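## Task

Pick up the foam block sitting on the low shelf and set it entirely inside the back tote (the front tote is whichever one sits closest to the bench's open edge). Neither tote, nor the cartons beneath the bench, may be shifted or rotated. The robot must not tip over or finish leaning, or the task fails. The block must stay inside the tote on its own; if only the robot keeps it there at the end, it does not count.

## Robot and tools

ROBOT. A Hello Robot Stretch 4 with a single arm. It has an omni-wheel base (rim within 0.23 m of its centre), a lift on a vertical mast, a telescoping arm that reaches forward, a wrist with yaw, pitch and roll, and a two-finger gripper. It stands about 1.6 m tall. Cameras: head_camera (top of mast, looking forward and down), head_left_camera and head_right_camera (fisheyes beside it, aimed more steeply down, showing the base and arm), and wrist_camera (behind the fingers, looking along them, fingertips near the bottom of its image). The head cannot pan; turn the base to look elsewhere.

FRAMES. Base frame: origin on the floor under the base centre, x forward, y left, z up. hand_pose is reported in this frame as the point between the open fingertips; it can be slightly off. The odometry frame is the base frame where the scene began; heading is positive to the left, -3.142 to 3.142, and counts wheel turns only, so slipping looks like travel.

execute_actions. Argument "actions" is a list holding one action or none (empty just reports state and images). Optional "cameras": a list of names from head_camera, head_left_camera, head_right_camera, wrist_camera, all; omitted, null or ["all"] gives every camera, [] gives none. An action contains "base", "joints", or both, plus optional "pace" and "contact_limits"; alternatively just {"end_of_arm": "enable_torque"}. All motions in an action begin together.
- "base": exactly one key, a relative offset measured from the base's position in the last reported state. translate_m: metres straight ahead (negative backward), -2 to 2. strafe_m: metres sideways, left positive, -2 to 2. rotate_rad: radians turned in place, counter-clockwise positive, -3.2 to 3.2.
- "joints": absolute targets by name. lift_m 0 to 1.2 m; arm_m 0 to 0.55 m extension; wrist_yaw_rad -1.134 to 4.276 (0 pointing forward, positive to the left, about 3.14 folded back, above 3.4 the arm may block it); wrist_pitch_rad -1.117 to 4.259 (0 level, 1.57 pointing down); wrist_roll_rad -1.117 to 4.259 (0 keeps the fingers level, positive turns clockwise viewed from behind); gripper_m -0.038 to 0.141 m, the fingertip gap (negative presses the tips together). Targets outside a joint's range are clipped and reported; any unknown key or other bad value rejects the whole call.
- "pace": "slow", "default", "fast" or "max" (base up to 0.1/0.3/0.4/0.6 m/s and 1/2/3/4 rad/s; slower when the lift is high).
- "contact_limits": {"arm_m": value 0 to 0.75}, how hard the arm may push before stopping; default 0.5.
One action runs at most 15 s. A joint or base left out of an action may still be driving toward its earlier target. To unfold the wrist at the start, send lift_m 0.4 with wrist_yaw_rad 0.

wait: {"seconds": 0 to 10}; commands nothing and returns state and images. zoom_image: {"camera": name, "region": [x0, y0, x1, y1]} in pixels of that camera's latest full image, top-left origin, at most 504 by 504. read_manual: only returns licence text. finished_scene: {"scene": 1 or 2}; ends that scene permanently and reports success, so only call it once the object rests in the tote by itself.

RESULTS. base_status and joint_status tell how each motion ended: "done"; "off_target" (stopped short, may still push); "contact_stop_at_<key>" (hit something; that part may go slack, a slack lift can sag under load); "limit_stop_at_<name>", including own_body (self-collision, likely when the gripper is tipped up and rolled) and tilt (lean over 6 degrees; lift, arm and wheels go slack); "time_out"; "torque_fault" (a wrist or gripper motor overloaded and went limp until you send enable_torque). After a stop, later calls in the same reply are skipped. on_its_own lists things not commanded by this call; "held at" there is a target, not a position. lidar_m: 12 distances in metres, 30-degree sectors starting straight ahead and going counter-clockwise (4th left, 7th behind, 10th right); "-" means nothing seen or closer than 0.25 m; it misses glass and thin legs. wrist_depth_mm: 7x7 grid of median depths, 100 to 2000 mm, read from top left. turned_by_wheels vs turned_by_imu differing by over about 0.1 rad signals a collision or slip. base_tilt in degrees (forward/right positive, fixed bias up to 1.5). motor_effort: percent of maximum, peak in brackets; a resting effort outside normal range means pushing or carrying. Neither gripper_m nor "done" proves a grasp; look for a gripper effort change or check images.

GRIPPING. Command a gap smaller than the object; tighter squeezes harder and pulls the object toward the wrist. If fingertips stick on a surface, raise the lift.

AVOID. Driving or turning with over 1 kg held and arm_m above 0.2, especially at fast paces; steady hard pushes or pulls, worse with the gripper high or a high contact limit; dropping, slamming or knocking objects; bumping the totes or cartons; ending tilted. Shorter robot motion time is better.

Each tool is called after "Emit:" as name([rows], argument=value, ...), one row to a line, values as JSON.

## Session

Emit:
execute_actions(actions=[])

Scene clock: 0.00 s.
base_odometry: x=+0.000 y=+0.000 heading=+0.000 (m, m, rad; odometry frame)
turned_by_wheels: +0.000 (rad since the last result)
turned_by_imu: +0.000 (rad since the last result)
base_tilt: forward=-0.9 right=+0.3 (deg)
lidar_m: 1.61 2.28 2.25 0.95 0.82 0.81 0.94 2.06 1.91 2.03 1.39 1.39
base_status: not commanded
joint_positions: lift_m=+0.134 arm_m=+0.003 wrist_yaw_rad=+3.213 wrist_pitch_rad=-0.012 wrist_roll_rad=-0.013 gripper_m=+0.057
joint_status: not commanded
motor_effort: lift_m=+20 arm_m=+0 wrist_yaw_rad=+1 wrist_pitch_rad=-6 wrist_roll_rad=-1 gripper_m=-3 wheel_0=+0 wheel_1=+0 wheel_2=+0 (%)
hand_pose: x=-0.1204 y=+0.0666 z=+0.3153 quat_wxyz=(-0.036, +0.006, -0.006, +0.999) (m; base frame)
wrist_depth_mm: - 139 138 1281 1008 831 723 / - - 137 1255 1025 842 723 / - 107 138 1182 1060 866 741 / - 117 142 1308 1078 866 750 / 188 236 - 1397 1098 917 788 / 198 1255 1078 1008 931 183 820 / 195 820 768 759 110 676 668
pictures: head_camera, head_left_camera, head_right_camera, wrist_camera
Images, in order (width x height): head_camera 420x560, head_left_camera 420x672, head_right_camera 420x672, wrist_camera 616x392.

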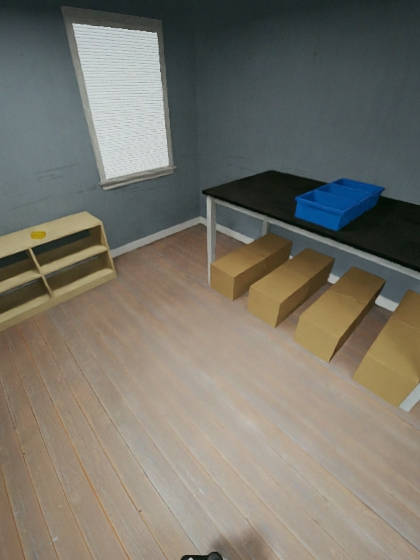

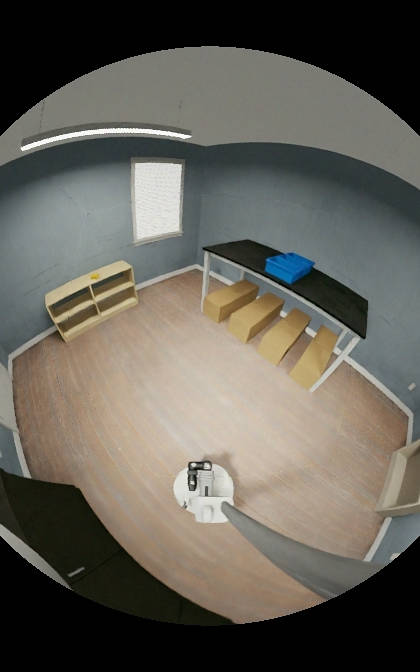

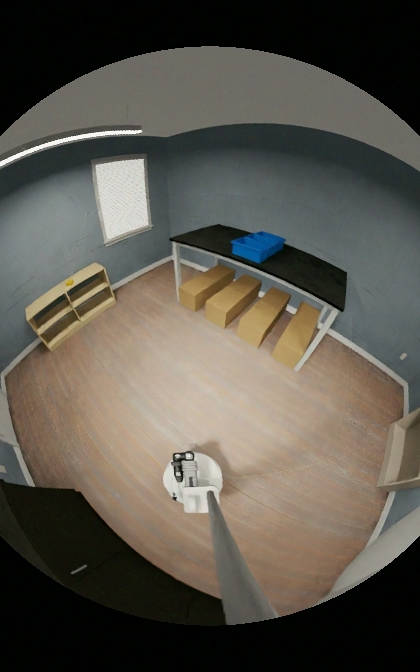

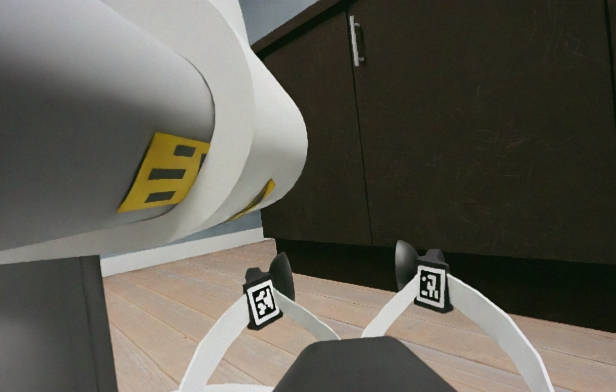

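Emit:
execute_actions([
  {"base":{"rotate_rad":0.75},"joints":{"lift_m":0.6,"wrist_yaw_rad":0,"gripper_m":0.13},"pace":"fast"},
], cameras=[])

Emit:
execute_actions([
  {"base":{"translate_m":1.6},"joints":{"wrist_pitch_rad":0.5},"pace":"fast"},
], cameras=["head_camera","wrist_camera"])

Scene clock: 4.70 s.
base_odometry: x=+0.000 y=+0.000 heading=+0.750 (m, m, rad; odometry frame)
turned_by_wheels: +0.750 (rad since the last result)
turned_by_imu: +0.749 (rad since the last result)
base_tilt: forward=-0.9 right=+0.2 (deg)
lidar_m: 2.27 2.13 0.86 0.81 0.85 1.10 2.08 1.90 2.46 1.39 1.43 1.87
base_status: done
joint_positions: lift_m=+0.600 arm_m=+0.003 wrist_yaw_rad=+0.001 wrist_pitch_rad=-0.012 wrist_roll_rad=-0.013 gripper_m=+0.130
joint_status: all done
motor_effort: lift_m=+25(28) arm_m=+0(0) wrist_yaw_rad=+0(7) wrist_pitch_rad=-6(6) wrist_roll_rad=+0(1) gripper_m=-2(1) wheel_0=+0(3) wheel_1=+0(10) wheel_2=+0(12) (%)
hand_pose: x=+0.4621 y=-0.0873 z=+0.7812 quat_wxyz=(+1.000, -0.006, -0.006, +0.000) (m; base frame)
wrist_depth_mm: - - - - - - - / - - - - - - - / - - - - - - - / - - - - - - - / - - - - - - - / - - 215 - - 1921 - / 1983 1983 1808 1708 110 1576 1499
pictures: none
No camera images: the call's "cameras" was empty. Leave "cameras" out to get every camera's image.

Scene clock: 10.07 s.
base_odometry: x=+1.171 y=+1.091 heading=+0.750 (m, m, rad; odometry frame)
turned_by_wheels: +0.000 (rad since the last result)
turned_by_imu: -0.006 (rad since the last result)
base_tilt: forward=-0.9 right=+0.2 (deg)
lidar_m: 0.64 0.66 1.45 1.51 1.57 1.38 3.43 1.98 1.37 1.30 1.56 0.73
base_status: done
joint_positions: lift_m=+0.600 arm_m=+0.003 wrist_yaw_rad=+0.000 wrist_pitch_rad=+0.502 wrist_roll_rad=-0.013 gripper_m=+0.130
joint_status: all done
motor_effort: lift_m=+25(25) arm_m=+0(0) wrist_yaw_rad=+1(2) wrist_pitch_rad=-5(3) wrist_roll_rad=+0(0) gripper_m=+2(0) wheel_0=+0(7) wheel_1=+0(6) wheel_2=+1(12) (%)
hand_pose: x=+0.4266 y=-0.0874 z=+0.6391 quat_wxyz=(+0.969, -0.006, +0.248, +0.002) (m; base frame)
wrist_depth_mm: 741 750 768 778 788 788 750 / 788 798 741 654 525 549 517 / 603 549 512 496 931 931 854 / 508 917 917 831 820 768 732 / 778 778 732 691 676 621 654 / 676 640 216 621 621 820 842 / 741 866 831 798 110 788 778
pictures: head_camera, wrist_camera
Images, in order (width x height): head_camera 420x560, wrist_camera 616x392.

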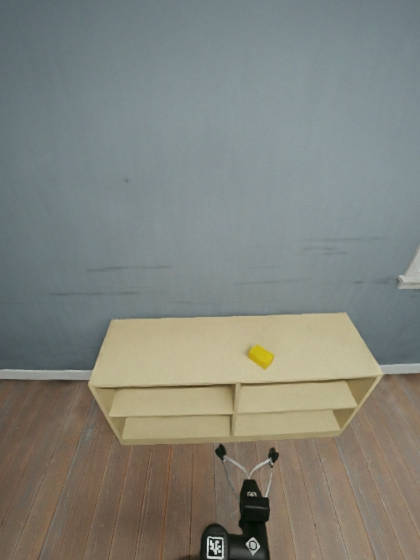

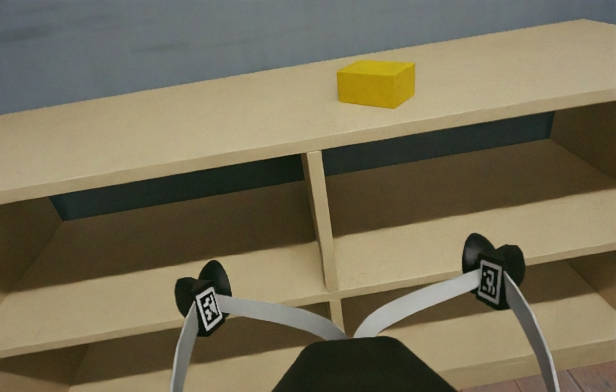

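Emit:
execute_actions([
  {"base":{"strafe_m":-0.14},"joints":{"lift_m":0.9,"wrist_pitch_rad":1.57,"wrist_roll_rad":-0.87},"pace":"fast"},
], cameras=[])

Emit:
execute_actions([
  {"base":{"translate_m":0.25},"joints":{"arm_m":0.415},"pace":"fast"},
], cameras=["head_camera","wrist_camera"])

Scene clock: 14.50 s.
base_odometry: x=+1.266 y=+0.988 heading=+0.750 (m, m, rad; odometry frame)
turned_by_wheels: +0.000 (rad since the last result)
turned_by_imu: -0.001 (rad since the last result)
base_tilt: forward=-1.0 right=+0.2 (deg)
lidar_m: 0.67 0.69 0.90 1.65 1.54 1.48 3.66 1.80 1.23 1.15 1.60 0.72
base_status: done
joint_positions: lift_m=+0.900 arm_m=+0.003 wrist_yaw_rad=+0.000 wrist_pitch_rad=+1.570 wrist_roll_rad=-0.869 gripper_m=+0.130
joint_status: all done
motor_effort: lift_m=+25(27) arm_m=+0(0) wrist_yaw_rad=+1(1) wrist_pitch_rad=+1(2) wrist_roll_rad=-2(9) gripper_m=-1(0) wheel_0=-1(12) wheel_1=+2(11) wheel_2=+1(1) (%)
hand_pose: x=+0.1739 y=-0.0874 z=+0.7893 quat_wxyz=(+0.642, -0.298, +0.641, +0.298) (m; base frame)
wrist_depth_mm: 1060 1042 1025 1008 991 917 878 / 1060 1060 1042 1025 991 976 917 / 1078 1060 1042 1025 1008 991 976 / 1098 1078 820 820 1008 1008 976 / 1118 1060 831 820 1025 991 991 / 1118 1098 216 831 1042 1008 1008 / 1138 1098 530 1060 110 1025 1008
pictures: none
No camera images: the call's "cameras" was empty. Leave "cameras" out to get every camera's image.

Scene clock: 16.53 s.
base_odometry: x=+1.449 y=+1.159 heading=+0.750 (m, m, rad; odometry frame)
turned_by_wheels: +0.000 (rad since the last result)
turned_by_imu: -0.001 (rad since the last result)
base_tilt: forward=-1.0 right=+0.2 (deg)
lidar_m: 0.42 0.44 0.57 1.66 1.70 1.67 3.93 1.75 1.22 1.18 0.68 0.47
base_status: done
joint_positions: lift_m=+0.900 arm_m=+0.414 wrist_yaw_rad=+0.000 wrist_pitch_rad=+1.570 wrist_roll_rad=-0.870 gripper_m=+0.130
joint_status: all done
motor_effort: lift_m=+25(26) arm_m=+7(8) wrist_yaw_rad=+1(1) wrist_pitch_rad=+1(1) wrist_roll_rad=-1(1) gripper_m=-1(1) wheel_0=+1(7) wheel_1=+0(3) wheel_2=+0(8) (%)
hand_pose: x=+0.5849 y=-0.0874 z=+0.7893 quat_wxyz=(+0.642, -0.298, +0.641, +0.298) (m; base frame)
wrist_depth_mm: 421 413 404 399 392 397 351 / 421 415 407 402 394 387 397 / 430 421 413 404 397 392 387 / 1098 424 415 407 402 394 389 / 1098 1078 418 407 407 394 389 / 1118 854 216 413 407 402 394 / 1138 866 866 421 110 404 397
pictures: head_camera, wrist_camera
Images, in order (width x height): head_camera 420x560, wrist_camera 616x392.

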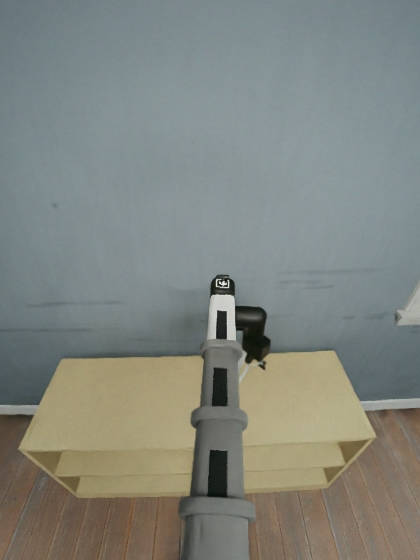

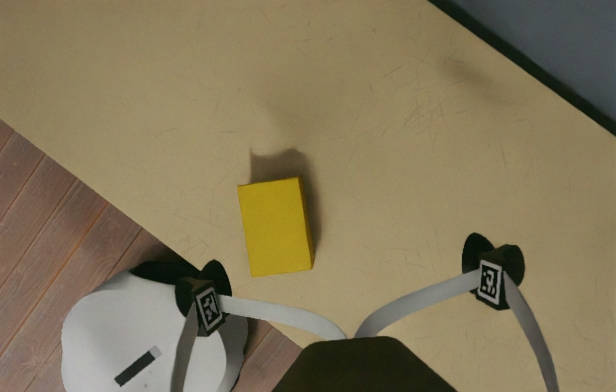

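Emit:
execute_actions([
  {"base":{"strafe_m":0.043},"joints":{"lift_m":0.8,"arm_m":0.38}},
], cameras=["wrist_camera"])

Emit:
execute_actions([
  {"joints":{"lift_m":0.75}},
], cameras=["wrist_camera","head_right_camera"])

Scene clock: 20.67 s.
base_odometry: x=+1.420 y=+1.190 heading=+0.750 (m, m, rad; odometry frame)
turned_by_wheels: +0.000 (rad since the last result)
turned_by_imu: -0.001 (rad since the last result)
base_tilt: forward=-0.9 right=+0.2 (deg)
lidar_m: 0.42 0.44 0.58 1.61 1.67 1.65 3.93 1.82 1.24 1.23 0.69 0.46
base_status: done
joint_positions: lift_m=+0.800 arm_m=+0.381 wrist_yaw_rad=+0.000 wrist_pitch_rad=+1.570 wrist_roll_rad=-0.870 gripper_m=+0.130
joint_status: all done
motor_effort: lift_m=+15(24) arm_m=-8(11) wrist_yaw_rad=+2(2) wrist_pitch_rad=+1(1) wrist_roll_rad=-1(0) gripper_m=-3(1) wheel_0=+2(6) wheel_1=-1(10) wheel_2=+0(1) (%)
hand_pose: x=+0.5526 y=-0.0874 z=+0.6902 quat_wxyz=(+0.642, -0.298, +0.641, +0.298) (m; base frame)
wrist_depth_mm: 317 310 306 300 296 290 286 / 320 315 307 303 298 293 289 / 324 317 310 306 301 296 290 / 991 320 314 271 303 298 294 / 991 891 317 265 304 297 296 / 991 759 216 266 265 303 298 / 778 759 750 317 110 306 301
pictures: wrist_camera
Images, in order (width x height): wrist_camera 616x392.

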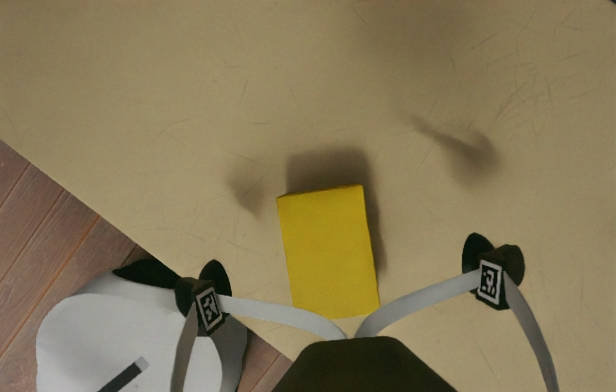

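Scene clock: 21.77 s.
base_odometry: x=+1.420 y=+1.190 heading=+0.750 (m, m, rad; odometry frame)
turned_by_wheels: +0.000 (rad since the last result)
turned_by_imu: +0.000 (rad since the last result)
base_tilt: forward=-0.9 right=+0.2 (deg)
lidar_m: 0.42 0.43 0.57 1.61 1.66 1.64 3.93 1.83 1.26 1.23 0.68 0.44
base_status: not commanded
joint_positions: lift_m=+0.750 arm_m=+0.381 wrist_yaw_rad=+0.000 wrist_pitch_rad=+1.570 wrist_roll_rad=-0.870 gripper_m=+0.130
joint_status: all done
motor_effort: lift_m=+14(15) arm_m=-8(8) wrist_yaw_rad=-1(1) wrist_pitch_rad=+1(0) wrist_roll_rad=+0(2) gripper_m=+2(1) wheel_0=+2(2) wheel_1=-1(1) wheel_2=+0(0) (%)
hand_pose: x=+0.5526 y=-0.0874 z=+0.6402 quat_wxyz=(+0.642, -0.298, +0.641, +0.298) (m; base frame)
wrist_depth_mm: 265 260 256 251 247 243 240 / 267 263 258 253 249 245 242 / 270 265 260 256 251 247 244 / 273 267 263 215 253 250 246 / 946 270 265 214 254 249 248 / 946 699 216 215 214 252 250 / 723 699 699 218 110 255 252
pictures: head_right_camera, wrist_camera
Images, in order (width x height): head_right_camera 420x672, wrist_camera 616x392.

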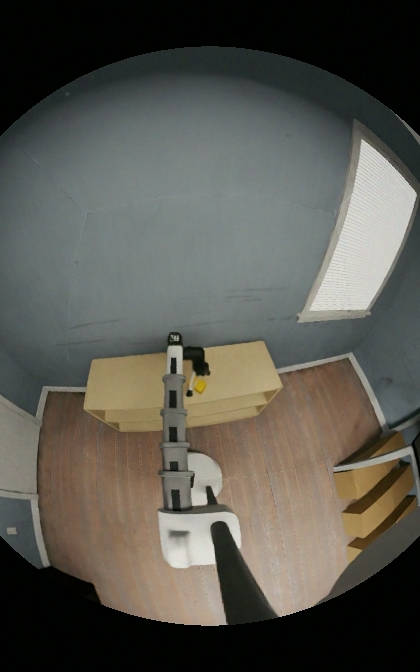

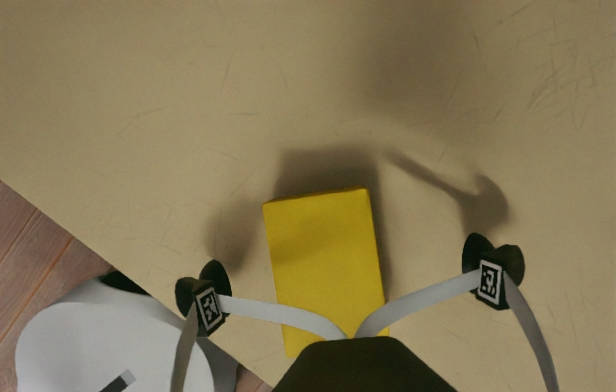

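Emit:
execute_actions([
  {"base":{"strafe_m":0.008},"joints":{"lift_m":0.742,"arm_m":0.373}},
], cameras=[])

Emit:
execute_actions([
  {"joints":{"gripper_m":0.025}},
], cameras=[])

Emit:
execute_actions([
  {"joints":{"lift_m":0.9}},
], cameras=["wrist_camera"])

Emit:
execute_actions([
  {"base":{"translate_m":-0.9},"joints":{"lift_m":1.2,"arm_m":0}},
], cameras=[])

Emit:
execute_actions([
  {"base":{"rotate_rad":-1.53}},
])

Scene clock: 24.30 s.
base_odometry: x=+1.414 y=+1.196 heading=+0.750 (m, m, rad; odometry frame)
turned_by_wheels: +0.000 (rad since the last result)
turned_by_imu: -0.001 (rad since the last result)
base_tilt: forward=-0.9 right=+0.2 (deg)
lidar_m: 0.42 0.44 0.56 1.59 1.66 1.64 3.94 1.83 1.28 1.22 0.68 0.46
base_status: done
joint_positions: lift_m=+0.742 arm_m=+0.374 wrist_yaw_rad=+0.000 wrist_pitch_rad=+1.570 wrist_roll_rad=-0.870 gripper_m=+0.130
joint_status: all done
motor_effort: lift_m=+15(15) arm_m=-8(8) wrist_yaw_rad=+1(1) wrist_pitch_rad=+2(0) wrist_roll_rad=-1(0) gripper_m=+0(0) wheel_0=+0(4) wheel_1=+0(9) wheel_2=+0(1) (%)
hand_pose: x=+0.5456 y=-0.0874 z=+0.6322 quat_wxyz=(+0.642, -0.298, +0.641, +0.298) (m; base frame)
wrist_depth_mm: 257 252 248 243 239 236 232 / 259 255 250 245 241 237 235 / 263 256 252 248 243 239 236 / 264 259 254 248 244 241 238 / 931 262 256 206 204 241 240 / 931 699 216 207 205 244 243 / 715 699 683 256 110 248 244
pictures: none
No camera images: the call's "cameras" was empty. Leave "cameras" out to get every camera's image.

Scene clock: 26.27 s.
base_odometry: x=+1.414 y=+1.196 heading=+0.750 (m, m, rad; odometry frame)
turned_by_wheels: +0.000 (rad since the last result)
turned_by_imu: -0.001 (rad since the last result)
base_tilt: forward=-0.9 right=+0.2 (deg)
lidar_m: 0.43 0.44 0.57 1.60 1.65 1.66 3.94 1.83 1.27 1.24 0.66 0.47
base_status: not commanded
joint_positions: lift_m=+0.742 arm_m=+0.374 wrist_yaw_rad=+0.000 wrist_pitch_rad=+1.570 wrist_roll_rad=-0.870 gripper_m=+0.025
joint_status: all done
motor_effort: lift_m=+15(15) arm_m=-8(8) wrist_yaw_rad=+1(1) wrist_pitch_rad=+1(1) wrist_roll_rad=-1(1) gripper_m=-14(16) wheel_0=+0(0) wheel_1=+0(0) wheel_2=+0(0) (%)
hand_pose: x=+0.5456 y=-0.0874 z=+0.6322 quat_wxyz=(+0.642, -0.298, +0.641, +0.298) (m; base frame)
wrist_depth_mm: 257 252 248 243 239 236 232 / 259 254 250 246 241 237 234 / 262 257 253 249 243 239 236 / 264 259 254 248 244 241 238 / 931 262 257 196 193 243 240 / 931 699 257 197 194 179 242 / 707 691 683 155 110 247 243
pictures: none
No camera images: the call's "cameras" was empty. Leave "cameras" out to get every camera's image.

Scene clock: 28.00 s.
base_odometry: x=+1.414 y=+1.196 heading=+0.750 (m, m, rad; odometry frame)
turned_by_wheels: +0.000 (rad since the last result)
turned_by_imu: -0.001 (rad since the last result)
base_tilt: forward=-0.9 right=+0.2 (deg)
lidar_m: 0.41 0.44 0.59 1.61 1.64 1.66 3.94 1.84 1.28 1.21 0.65 0.45
base_status: not commanded
joint_positions: lift_m=+0.900 arm_m=+0.374 wrist_yaw_rad=+0.000 wrist_pitch_rad=+1.570 wrist_roll_rad=-0.870 gripper_m=+0.025
joint_status: all done
motor_effort: lift_m=+26(27) arm_m=-8(8) wrist_yaw_rad=+1(2) wrist_pitch_rad=+1(1) wrist_roll_rad=-1(2) gripper_m=-16(21) wheel_0=+0(0) wheel_1=+0(0) wheel_2=+0(0) (%)
hand_pose: x=+0.5456 y=-0.0874 z=+0.7893 quat_wxyz=(+0.642, -0.298, +0.641, +0.298) (m; base frame)
wrist_depth_mm: 421 413 407 397 392 384 394 / 424 418 407 402 394 389 384 / 1078 421 413 404 399 392 387 / 1098 1078 415 404 399 394 389 / 1098 1078 904 196 193 399 394 / 1098 854 842 197 195 179 394 / 1118 866 854 155 110 404 399
pictures: wrist_camera
Images, in order (width x height): wrist_camera 616x392.

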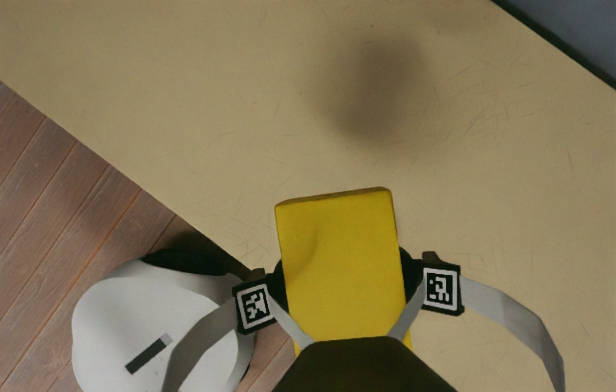

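Scene clock: 32.50 s.
base_odometry: x=+0.756 y=+0.583 heading=+0.750 (m, m, rad; odometry frame)
turned_by_wheels: +0.000 (rad since the last result)
turned_by_imu: +0.001 (rad since the last result)
base_tilt: forward=-0.9 right=+0.2 (deg)
lidar_m: 1.31 1.34 1.67 1.57 1.04 1.31 3.08 2.77 1.33 1.25 1.28 1.43
base_status: done
joint_positions: lift_m=+1.198 arm_m=+0.004 wrist_yaw_rad=+0.000 wrist_pitch_rad=+1.570 wrist_roll_rad=-0.870 gripper_m=+0.025
joint_status: arm_m off_target (ended at +0.004, target +0.000); the others done
joint sent to its limit — the command would take lift_m past its upper limit and arm_m past its lower limit, so those joints were sent only as far as their limits.
motor_effort: lift_m=+26(27) arm_m=-8(7) wrist_yaw_rad=+1(2) wrist_pitch_rad=-1(0) wrist_roll_rad=-1(1) gripper_m=-14(16) wheel_0=+0(5) wheel_1=-1(6) wheel_2=+0(10) (%)
hand_pose: x=+0.1751 y=-0.0874 z=+1.0879 quat_wxyz=(+0.641, -0.298, +0.641, +0.298) (m; base frame)
wrist_depth_mm: 1397 1366 1336 1308 1281 1255 1255 / 1397 1366 1336 1308 1281 1255 1229 / 1397 1397 1366 1336 1308 1281 1281 / 1430 1397 1138 1098 1308 1281 1281 / 1430 1430 1366 196 193 1308 1308 / 1430 1430 569 197 195 179 1281 / 1464 1430 496 155 110 1336 1308
pictures: none
No camera images: the call's "cameras" was empty. Leave "cameras" out to get every camera's image.

Scene clock: 35.30 s.
base_odometry: x=+0.756 y=+0.583 heading=-0.779 (m, m, rad; odometry frame)
turned_by_wheels: -1.530 (rad since the last result)
turned_by_imu: -1.530 (rad since the last result)
base_tilt: forward=-1.0 right=+0.2 (deg)
lidar_m: 1.24 1.30 1.42 1.33 1.35 1.62 1.58 1.03 1.34 2.75 2.79 1.30
base_status: done
joint_positions: lift_m=+1.198 arm_m=+0.004 wrist_yaw_rad=+0.000 wrist_pitch_rad=+1.570 wrist_roll_rad=-0.870 gripper_m=+0.025
joint_status: not commanded
motor_effort: lift_m=+26(26) arm_m=-8(8) wrist_yaw_rad=+2(3) wrist_pitch_rad=+0(0) wrist_roll_rad=-2(1) gripper_m=-18(18) wheel_0=+1(4) wheel_1=+1(4) wheel_2=+2(5) (%)
hand_pose: x=+0.1751 y=-0.0874 z=+1.0879 quat_wxyz=(+0.641, -0.298, +0.641, +0.298) (m; base frame)
wrist_depth_mm: 1366 1336 1336 1308 1308 1255 1255 / 1397 1366 1336 1308 1308 1281 1255 / 1430 1366 1336 1308 1308 1281 1281 / 1397 1397 1138 1118 1308 1281 1281 / 1464 1397 1397 195 194 1281 1281 / 1430 1430 569 197 195 179 1308 / 1464 1430 496 155 110 1336 1281
pictures: head_camera, head_left_camera, head_right_camera, wrist_camera
Images, in order (width x height): head_camera 420x560, head_left_camera 420x672, head_right_camera 420x672, wrist_camera 616x392.

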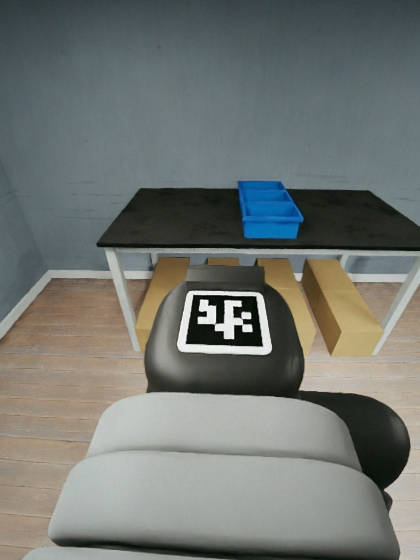

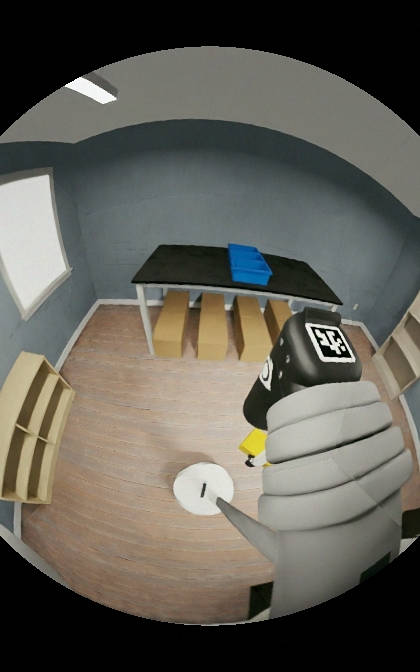

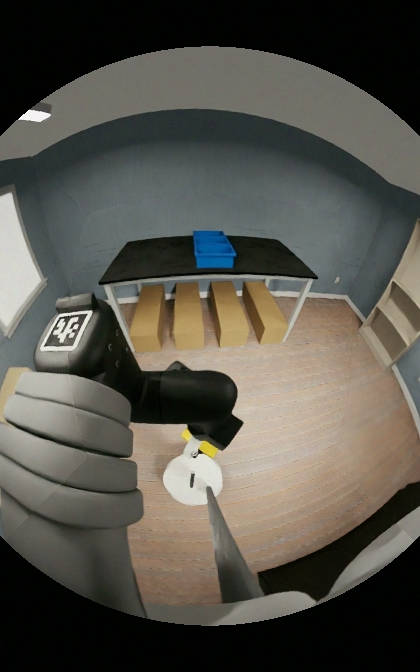

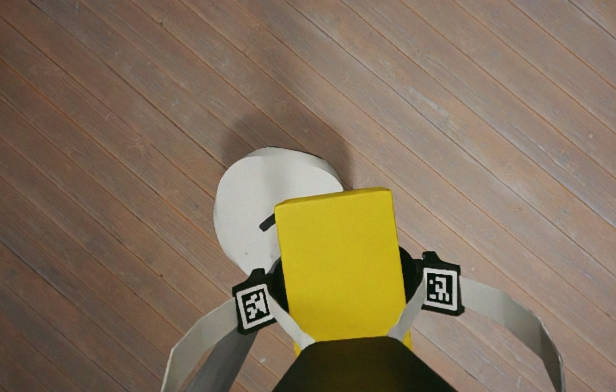

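Emit:
execute_actions([
  {"base":{"strafe_m":-0.27},"joints":{"wrist_pitch_rad":0.2,"wrist_roll_rad":0}},
], cameras=[])

Emit:
execute_actions([
  {"base":{"translate_m":0.9},"joints":{"arm_m":0.3}},
])

Scene clock: 39.80 s.
base_odometry: x=+0.566 y=+0.390 heading=-0.779 (m, m, rad; odometry frame)
turned_by_wheels: +0.000 (rad since the last result)
turned_by_imu: -0.001 (rad since the last result)
base_tilt: forward=-1.0 right=+0.2 (deg)
lidar_m: 1.26 1.29 1.69 1.59 1.65 1.66 0.98 1.00 1.34 2.48 2.54 1.31
base_status: done
joint_positions: lift_m=+1.198 arm_m=+0.004 wrist_yaw_rad=+0.000 wrist_pitch_rad=+0.203 wrist_roll_rad=-0.001 gripper_m=+0.025
joint_status: all done
motor_effort: lift_m=+26(26) arm_m=-8(8) wrist_yaw_rad=+2(2) wrist_pitch_rad=-8(13) wrist_roll_rad=+2(6) gripper_m=-17(18) wheel_0=-2(11) wheel_1=+0(7) wheel_2=+0(2) (%)
hand_pose: x=+0.4575 y=-0.0874 z=+1.3183 quat_wxyz=(+0.995, +0.000, +0.101, +0.000) (m; base frame)
wrist_depth_mm: 1863 1863 1808 1863 1863 1863 1863 / 1921 1921 1921 1921 1921 1921 1921 / 1983 1983 1983 1983 1983 1983 1983 / - - - 1576 1708 1618 - / - 1537 1397 195 193 1160 1160 / 1229 1229 1138 196 195 179 - / - - 1808 154 110 1618 1430
pictures: none
No camera images: the call's "cameras" was empty. Leave "cameras" out to get every camera's image.

Scene clock: 44.30 s.
base_odometry: x=+1.206 y=-0.242 heading=-0.779 (m, m, rad; odometry frame)
turned_by_wheels: +0.000 (rad since the last result)
turned_by_imu: -0.004 (rad since the last result)
base_tilt: forward=-0.9 right=+0.2 (deg)
lidar_m: 0.33 0.37 0.51 1.65 1.69 2.59 1.89 1.93 2.59 2.40 0.52 0.38
base_status: done
joint_positions: lift_m=+1.198 arm_m=+0.299 wrist_yaw_rad=+0.000 wrist_pitch_rad=+0.202 wrist_roll_rad=-0.001 gripper_m=+0.025
joint_status: all done
motor_effort: lift_m=+25(26) arm_m=+8(12) wrist_yaw_rad=+1(2) wrist_pitch_rad=-8(8) wrist_roll_rad=+2(2) gripper_m=-20(17) wheel_0=+1(3) wheel_1=+1(0) wheel_2=+2(11) (%)
hand_pose: x=+0.7522 y=-0.0874 z=+1.3185 quat_wxyz=(+0.995, +0.000, +0.101, +0.000) (m; base frame)
wrist_depth_mm: 699 707 707 699 707 707 715 / 723 732 732 732 732 723 732 / 750 759 759 759 759 768 759 / 788 788 788 768 788 788 788 / 820 809 820 196 193 820 831 / 854 854 842 197 195 179 809 / 878 842 603 155 111 683 647
pictures: head_camera, head_left_camera, head_right_camera, wrist_camera
Images, in order (width x height): head_camera 420x560, head_left_camera 420x672, head_right_camera 420x672, wrist_camera 616x392.

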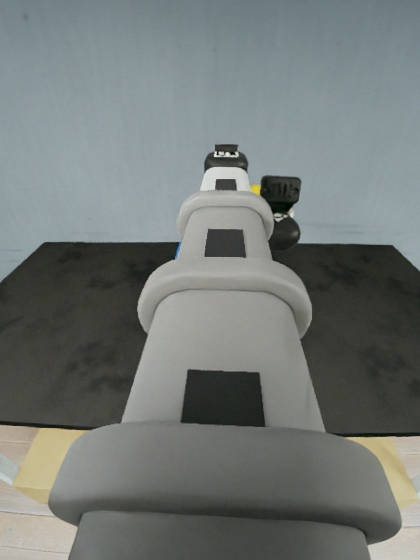

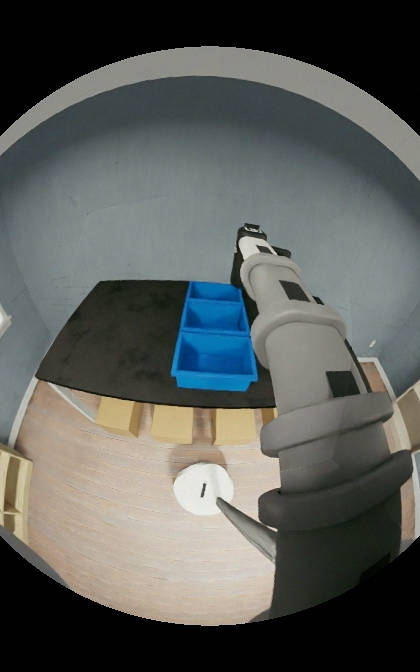

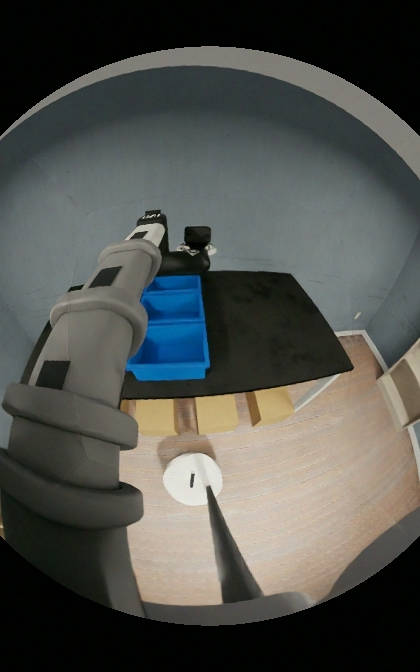

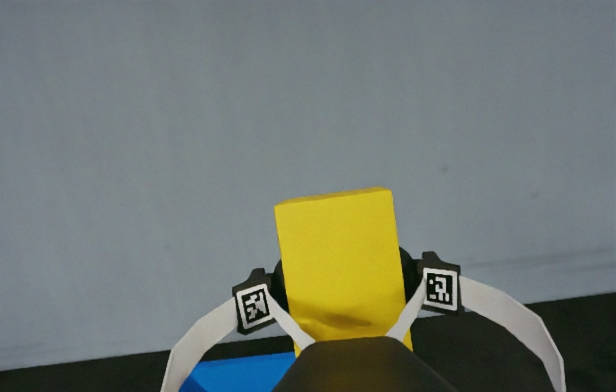

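Emit:
execute_actions([
  {"base":{"strafe_m":0.14},"joints":{"arm_m":0.545,"wrist_pitch_rad":0.7}},
], cameras=["wrist_camera","head_right_camera"])

Scene clock: 51.33 s.
base_odometry: x=+1.305 y=-0.142 heading=-0.779 (m, m, rad; odometry frame)
turned_by_wheels: +0.000 (rad since the last result)
turned_by_imu: -0.001 (rad since the last result)
base_tilt: forward=-0.9 right=+0.3 (deg)
lidar_m: 0.34 0.37 0.49 1.51 1.55 2.06 1.89 1.90 2.59 2.54 0.52 0.37
base_status: done
joint_positions: lift_m=+1.198 arm_m=+0.544 wrist_yaw_rad=+0.000 wrist_pitch_rad=+0.702 wrist_roll_rad=-0.001 gripper_m=+0.025
joint_status: all done
motor_effort: lift_m=+25(25) arm_m=+8(3) wrist_yaw_rad=+3(4) wrist_pitch_rad=-4(6) wrist_roll_rad=+2(2) gripper_m=-16(19) wheel_0=+1(7) wheel_1=-1(8) wheel_2=+0(1) (%)
hand_pose: x=+0.9349 y=-0.0874 z=+1.1902 quat_wxyz=(+0.939, +0.000, +0.344, +0.000) (m; base frame)
wrist_depth_mm: 459 466 477 484 492 504 508 / 504 517 525 535 544 559 564 / 564 574 591 603 615 627 640 / 640 654 668 647 640 627 597 / 676 640 621 196 194 439 525 / 585 564 392 197 195 180 473 / 517 500 387 155 110 424 413
pictures: head_right_camera, wrist_camera
Images, in order (width x height): head_right_camera 420x672, wrist_camera 616x392.

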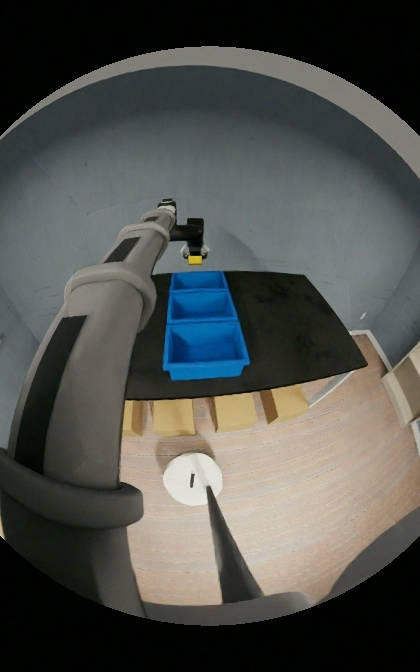

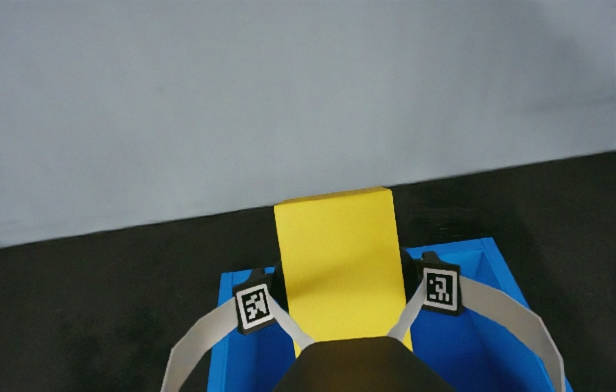

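Emit:
execute_actions([
  {"base":{"translate_m":0.07},"joints":{"wrist_pitch_rad":1.0},"pace":"slow"},
], cameras=["wrist_camera","head_right_camera"])

Emit:
execute_actions([
  {"joints":{"lift_m":1.12},"pace":"slow"},
], cameras=["wrist_camera","head_right_camera"])

Scene clock: 54.83 s.
base_odometry: x=+1.355 y=-0.192 heading=-0.779 (m, m, rad; odometry frame)
turned_by_wheels: +0.000 (rad since the last result)
turned_by_imu: -0.001 (rad since the last result)
base_tilt: forward=-0.9 right=+0.2 (deg)
lidar_m: 0.27 0.29 0.38 1.53 1.55 2.09 1.96 2.01 2.67 2.53 0.41 0.30
base_status: done
joint_positions: lift_m=+1.198 arm_m=+0.544 wrist_yaw_rad=+0.000 wrist_pitch_rad=+1.001 wrist_roll_rad=-0.001 gripper_m=+0.025
joint_status: all done
motor_effort: lift_m=+25(25) arm_m=+7(8) wrist_yaw_rad=+0(1) wrist_pitch_rad=-2(4) wrist_roll_rad=+2(2) gripper_m=-19(19) wheel_0=+0(3) wheel_1=+1(7) wheel_2=-2(7) (%)
hand_pose: x=+0.8702 y=-0.0874 z=+1.1336 quat_wxyz=(+0.877, +0.000, +0.480, +0.000) (m; base frame)
wrist_depth_mm: 452 462 477 492 508 521 539 / 517 539 559 574 574 564 544 / 597 585 574 554 535 517 500 / 564 544 521 373 366 368 466 / 521 500 413 196 193 384 430 / 480 466 325 197 195 179 303 / 445 433 338 154 110 384 274
pictures: head_right_camera, wrist_camera
Images, in order (width x height): head_right_camera 420x672, wrist_camera 616x392.

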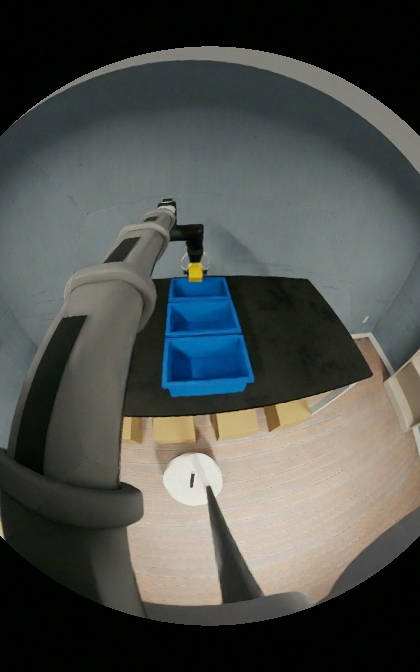

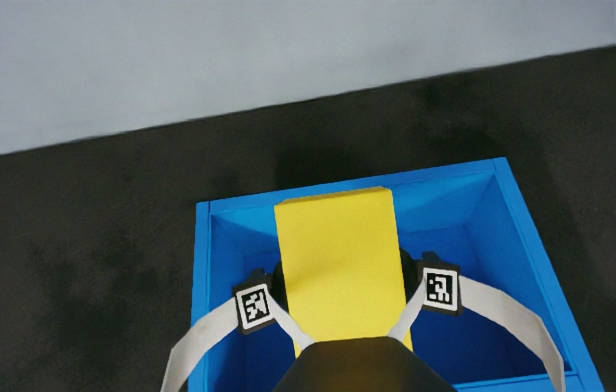

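Scene clock: 56.37 s.
base_odometry: x=+1.355 y=-0.192 heading=-0.779 (m, m, rad; odometry frame)
turned_by_wheels: +0.000 (rad since the last result)
turned_by_imu: +0.000 (rad since the last result)
base_tilt: forward=-0.9 right=+0.2 (deg)
lidar_m: 0.26 0.30 0.41 1.52 1.53 2.10 1.97 2.02 2.67 2.54 0.42 0.31
base_status: not commanded
joint_positions: lift_m=+1.120 arm_m=+0.544 wrist_yaw_rad=+0.000 wrist_pitch_rad=+1.001 wrist_roll_rad=-0.001 gripper_m=+0.025
joint_status: all done
motor_effort: lift_m=+15(24) arm_m=+8(8) wrist_yaw_rad=+2(1) wrist_pitch_rad=-3(2) wrist_roll_rad=+2(1) gripper_m=-18(16) wheel_0=+0(0) wheel_1=+1(1) wheel_2=-2(2) (%)
hand_pose: x=+0.8702 y=-0.0874 z=+1.0558 quat_wxyz=(+0.877, +0.000, +0.480, +0.000) (m; base frame)
wrist_depth_mm: 449 462 477 496 504 500 488 / 517 521 512 500 477 462 445 / 512 488 469 314 307 303 397 / 462 442 330 325 353 364 263 / 427 407 377 196 193 357 277 / 394 377 270 197 195 179 267 / 366 349 332 155 110 317 208
pictures: head_right_camera, wrist_camera
Images, in order (width x height): head_right_camera 420x672, wrist_camera 616x392.

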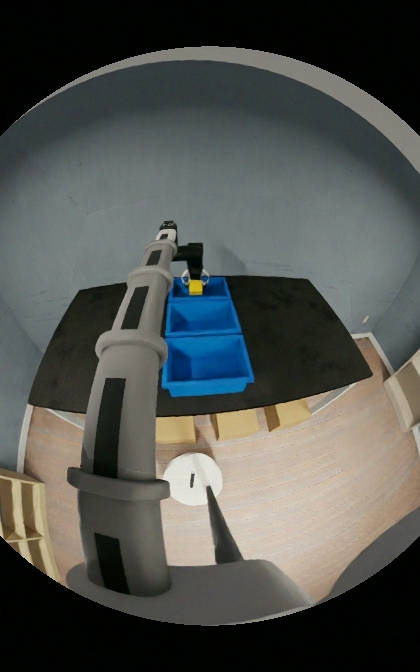

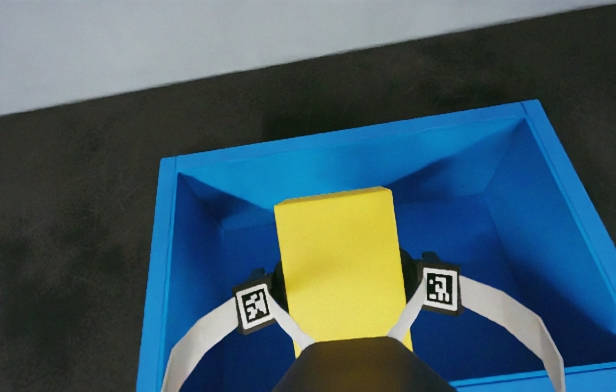

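Emit:
execute_actions([
  {"base":{"translate_m":0.02},"joints":{"arm_m":0.55},"pace":"slow"},
], cameras=[])

Emit:
execute_actions([
  {"joints":{"lift_m":1.07},"pace":"slow"},
], cameras=["wrist_camera","head_right_camera"])

Emit:
execute_actions([
  {"joints":{"gripper_m":0.085}},
], cameras=["wrist_camera"])

Emit:
execute_actions([
  {"joints":{"lift_m":1.2}},
], cameras=[])

Emit:
execute_actions([
  {"base":{"translate_m":-0.06}},
], cameras=["wrist_camera","head_right_camera"])

Scene clock: 60.03 s.
base_odometry: x=+1.369 y=-0.206 heading=-0.779 (m, m, rad; odometry frame)
turned_by_wheels: +0.000 (rad since the last result)
turned_by_imu: -0.001 (rad since the last result)
base_tilt: forward=-0.9 right=+0.3 (deg)
lidar_m: 0.26 0.27 0.37 1.52 1.54 2.10 1.99 2.02 2.75 2.55 0.40 0.27
base_status: done
joint_positions: lift_m=+1.120 arm_m=+0.549 wrist_yaw_rad=+0.000 wrist_pitch_rad=+1.001 wrist_roll_rad=-0.001 gripper_m=+0.025
joint_status: all done
motor_effort: lift_m=+14(14) arm_m=+8(6) wrist_yaw_rad=+1(0) wrist_pitch_rad=-3(3) wrist_roll_rad=+2(2) gripper_m=-19(19) wheel_0=+2(0) wheel_1=+3(0) wheel_2=-2(7) (%)
hand_pose: x=+0.8752 y=-0.0874 z=+1.0558 quat_wxyz=(+0.877, +0.000, +0.480, +0.000) (m; base frame)
wrist_depth_mm: 421 436 449 466 477 488 480 / 488 508 504 496 477 462 445 / 512 488 469 452 439 291 402 / 466 449 301 286 303 334 263 / 430 407 349 195 194 357 277 / 394 377 270 198 195 179 267 / 366 349 330 155 111 317 271
pictures: none
No camera images: the call's "cameras" was empty. Leave "cameras" out to get every camera's image.

Scene clock: 61.33 s.
base_odometry: x=+1.369 y=-0.206 heading=-0.779 (m, m, rad; odometry frame)
turned_by_wheels: +0.000 (rad since the last result)
turned_by_imu: +0.000 (rad since the last result)
base_tilt: forward=-0.9 right=+0.2 (deg)
lidar_m: 0.25 0.27 0.37 1.53 1.55 2.11 1.96 2.03 2.74 2.55 0.36 0.28
base_status: not commanded
joint_positions: lift_m=+1.070 arm_m=+0.549 wrist_yaw_rad=+0.000 wrist_pitch_rad=+1.001 wrist_roll_rad=-0.001 gripper_m=+0.025
joint_status: all done
motor_effort: lift_m=+15(14) arm_m=+8(8) wrist_yaw_rad=+2(1) wrist_pitch_rad=-3(2) wrist_roll_rad=+3(2) gripper_m=-19(16) wheel_0=+2(2) wheel_1=+3(3) wheel_2=-2(2) (%)
hand_pose: x=+0.8752 y=-0.0874 z=+1.0058 quat_wxyz=(+0.877, +0.000, +0.480, +0.000) (m; base frame)
wrist_depth_mm: 424 436 449 459 449 436 421 / 473 462 445 427 413 397 240 / 439 424 254 250 254 265 251 / 399 260 294 278 303 324 267 / 366 237 334 196 193 312 277 / 340 222 268 197 195 179 267 / 315 196 289 155 110 273 260
pictures: head_right_camera, wrist_camera
Images, in order (width x height): head_right_camera 420x672, wrist_camera 616x392.

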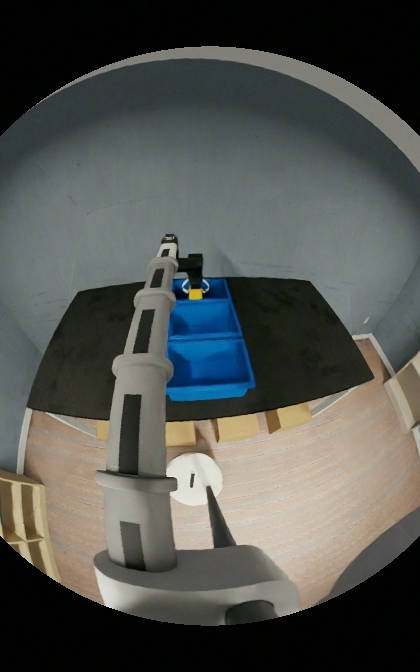

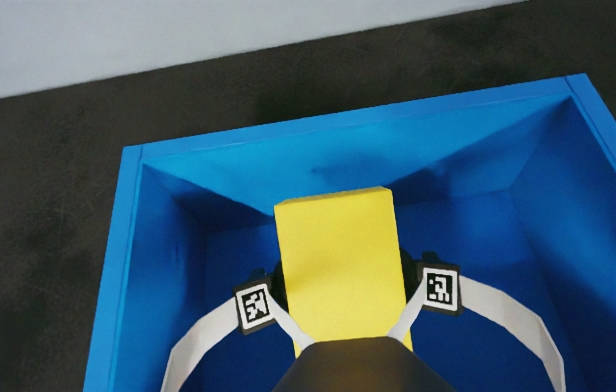

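Scene clock: 62.73 s.
base_odometry: x=+1.369 y=-0.206 heading=-0.779 (m, m, rad; odometry frame)
turned_by_wheels: +0.000 (rad since the last result)
turned_by_imu: +0.000 (rad since the last result)
base_tilt: forward=-0.9 right=+0.2 (deg)
lidar_m: 0.25 0.27 0.37 1.52 1.54 2.09 1.98 2.03 2.73 2.53 0.39 0.28
base_status: not commanded
joint_positions: lift_m=+1.070 arm_m=+0.549 wrist_yaw_rad=+0.000 wrist_pitch_rad=+1.001 wrist_roll_rad=-0.001 gripper_m=+0.085
joint_status: all done
motor_effort: lift_m=+15(15) arm_m=+8(8) wrist_yaw_rad=+1(2) wrist_pitch_rad=-2(3) wrist_roll_rad=+1(2) gripper_m=-4(17) wheel_0=+2(2) wheel_1=+3(3) wheel_2=-2(2) (%)
hand_pose: x=+0.8752 y=-0.0874 z=+1.0058 quat_wxyz=(+0.877, +0.000, +0.480, +0.000) (m; base frame)
wrist_depth_mm: 421 436 449 455 449 436 421 / 469 466 445 430 413 399 240 / 442 421 254 250 254 264 251 / 399 260 296 298 306 324 267 / 368 237 334 324 278 307 277 / 340 222 221 266 262 196 277 / 315 203 289 286 111 272 262
pictures: wrist_camera
Images, in order (width x height): wrist_camera 616x392.

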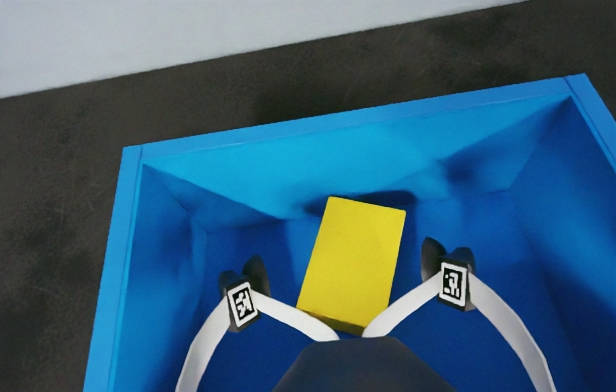

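Scene clock: 64.33 s.
base_odometry: x=+1.369 y=-0.206 heading=-0.779 (m, m, rad; odometry frame)
turned_by_wheels: +0.000 (rad since the last result)
turned_by_imu: -0.001 (rad since the last result)
base_tilt: forward=-0.9 right=+0.2 (deg)
lidar_m: 0.25 0.26 0.37 1.52 1.55 2.12 1.99 2.03 2.76 2.54 0.38 0.28
base_status: not commanded
joint_positions: lift_m=+1.198 arm_m=+0.549 wrist_yaw_rad=+0.000 wrist_pitch_rad=+1.001 wrist_roll_rad=-0.001 gripper_m=+0.085
joint_status: all done
joint sent to its limit — the command would take lift_m past its upper limit, so that joint was sent only as far as its limit.
motor_effort: lift_m=+26(27) arm_m=+8(8) wrist_yaw_rad=+2(3) wrist_pitch_rad=-3(3) wrist_roll_rad=+1(1) gripper_m=-3(4) wheel_0=+2(2) wheel_1=+3(3) wheel_2=-2(2) (%)
hand_pose: x=+0.8752 y=-0.0874 z=+1.1335 quat_wxyz=(+0.877, +0.000, +0.480, +0.000) (m; base frame)
wrist_depth_mm: 424 439 452 466 477 496 512 / 488 504 521 544 559 549 544 / 574 580 569 554 530 517 500 / 564 544 525 508 492 362 466 / 521 500 366 407 402 353 427 / 480 466 221 394 389 196 312 / 445 433 359 404 110 384 278
pictures: none
No camera images: the call's "cameras" was empty. Leave "cameras" out to get every camera's image.

Scene clock: 65.60 s.
base_odometry: x=+1.326 y=-0.163 heading=-0.779 (m, m, rad; odometry frame)
turned_by_wheels: +0.000 (rad since the last result)
turned_by_imu: +0.000 (rad since the last result)
base_tilt: forward=-0.9 right=+0.2 (deg)
lidar_m: 0.31 0.34 0.47 1.53 1.56 2.06 1.93 1.97 2.63 2.53 0.49 0.34
base_status: done
joint_positions: lift_m=+1.198 arm_m=+0.549 wrist_yaw_rad=+0.000 wrist_pitch_rad=+1.001 wrist_roll_rad=-0.001 gripper_m=+0.085
joint_status: not commanded
motor_effort: lift_m=+26(26) arm_m=+7(8) wrist_yaw_rad=+1(2) wrist_pitch_rad=-3(2) wrist_roll_rad=+1(2) gripper_m=-3(4) wheel_0=+0(6) wheel_1=-1(9) wheel_2=-1(8) (%)
hand_pose: x=+0.8752 y=-0.0874 z=+1.1335 quat_wxyz=(+0.877, +0.000, +0.480, +0.000) (m; base frame)
wrist_depth_mm: 488 504 517 535 549 569 574 / 564 580 597 591 585 564 544 / 615 597 574 554 535 500 504 / 564 544 418 433 449 397 466 / 521 500 418 462 439 353 430 / 480 462 221 427 415 196 303 / 445 433 306 297 110 291 278
pictures: head_right_camera, wrist_camera
Images, in order (width x height): head_right_camera 420x672, wrist_camera 616x392.

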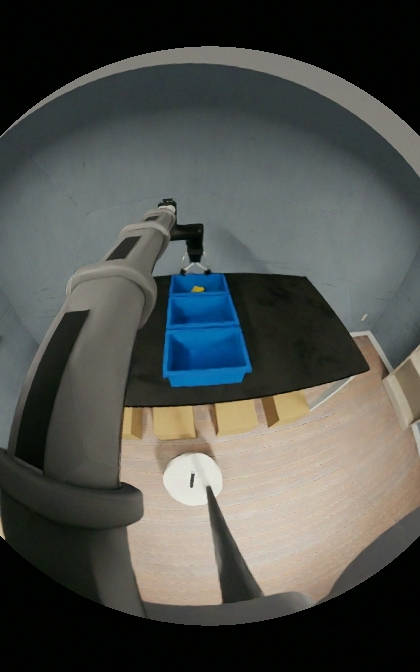

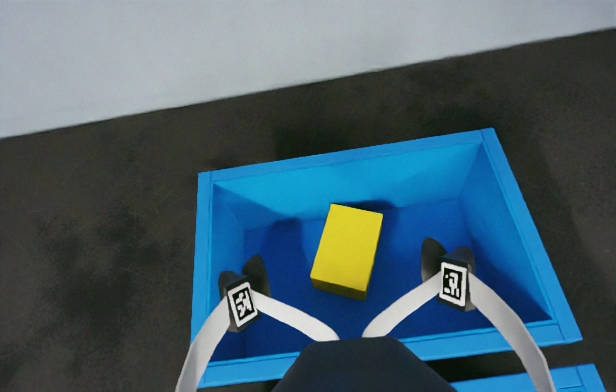

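Emit:
finished_scene(scene=1)

The scene is finished: the task was done.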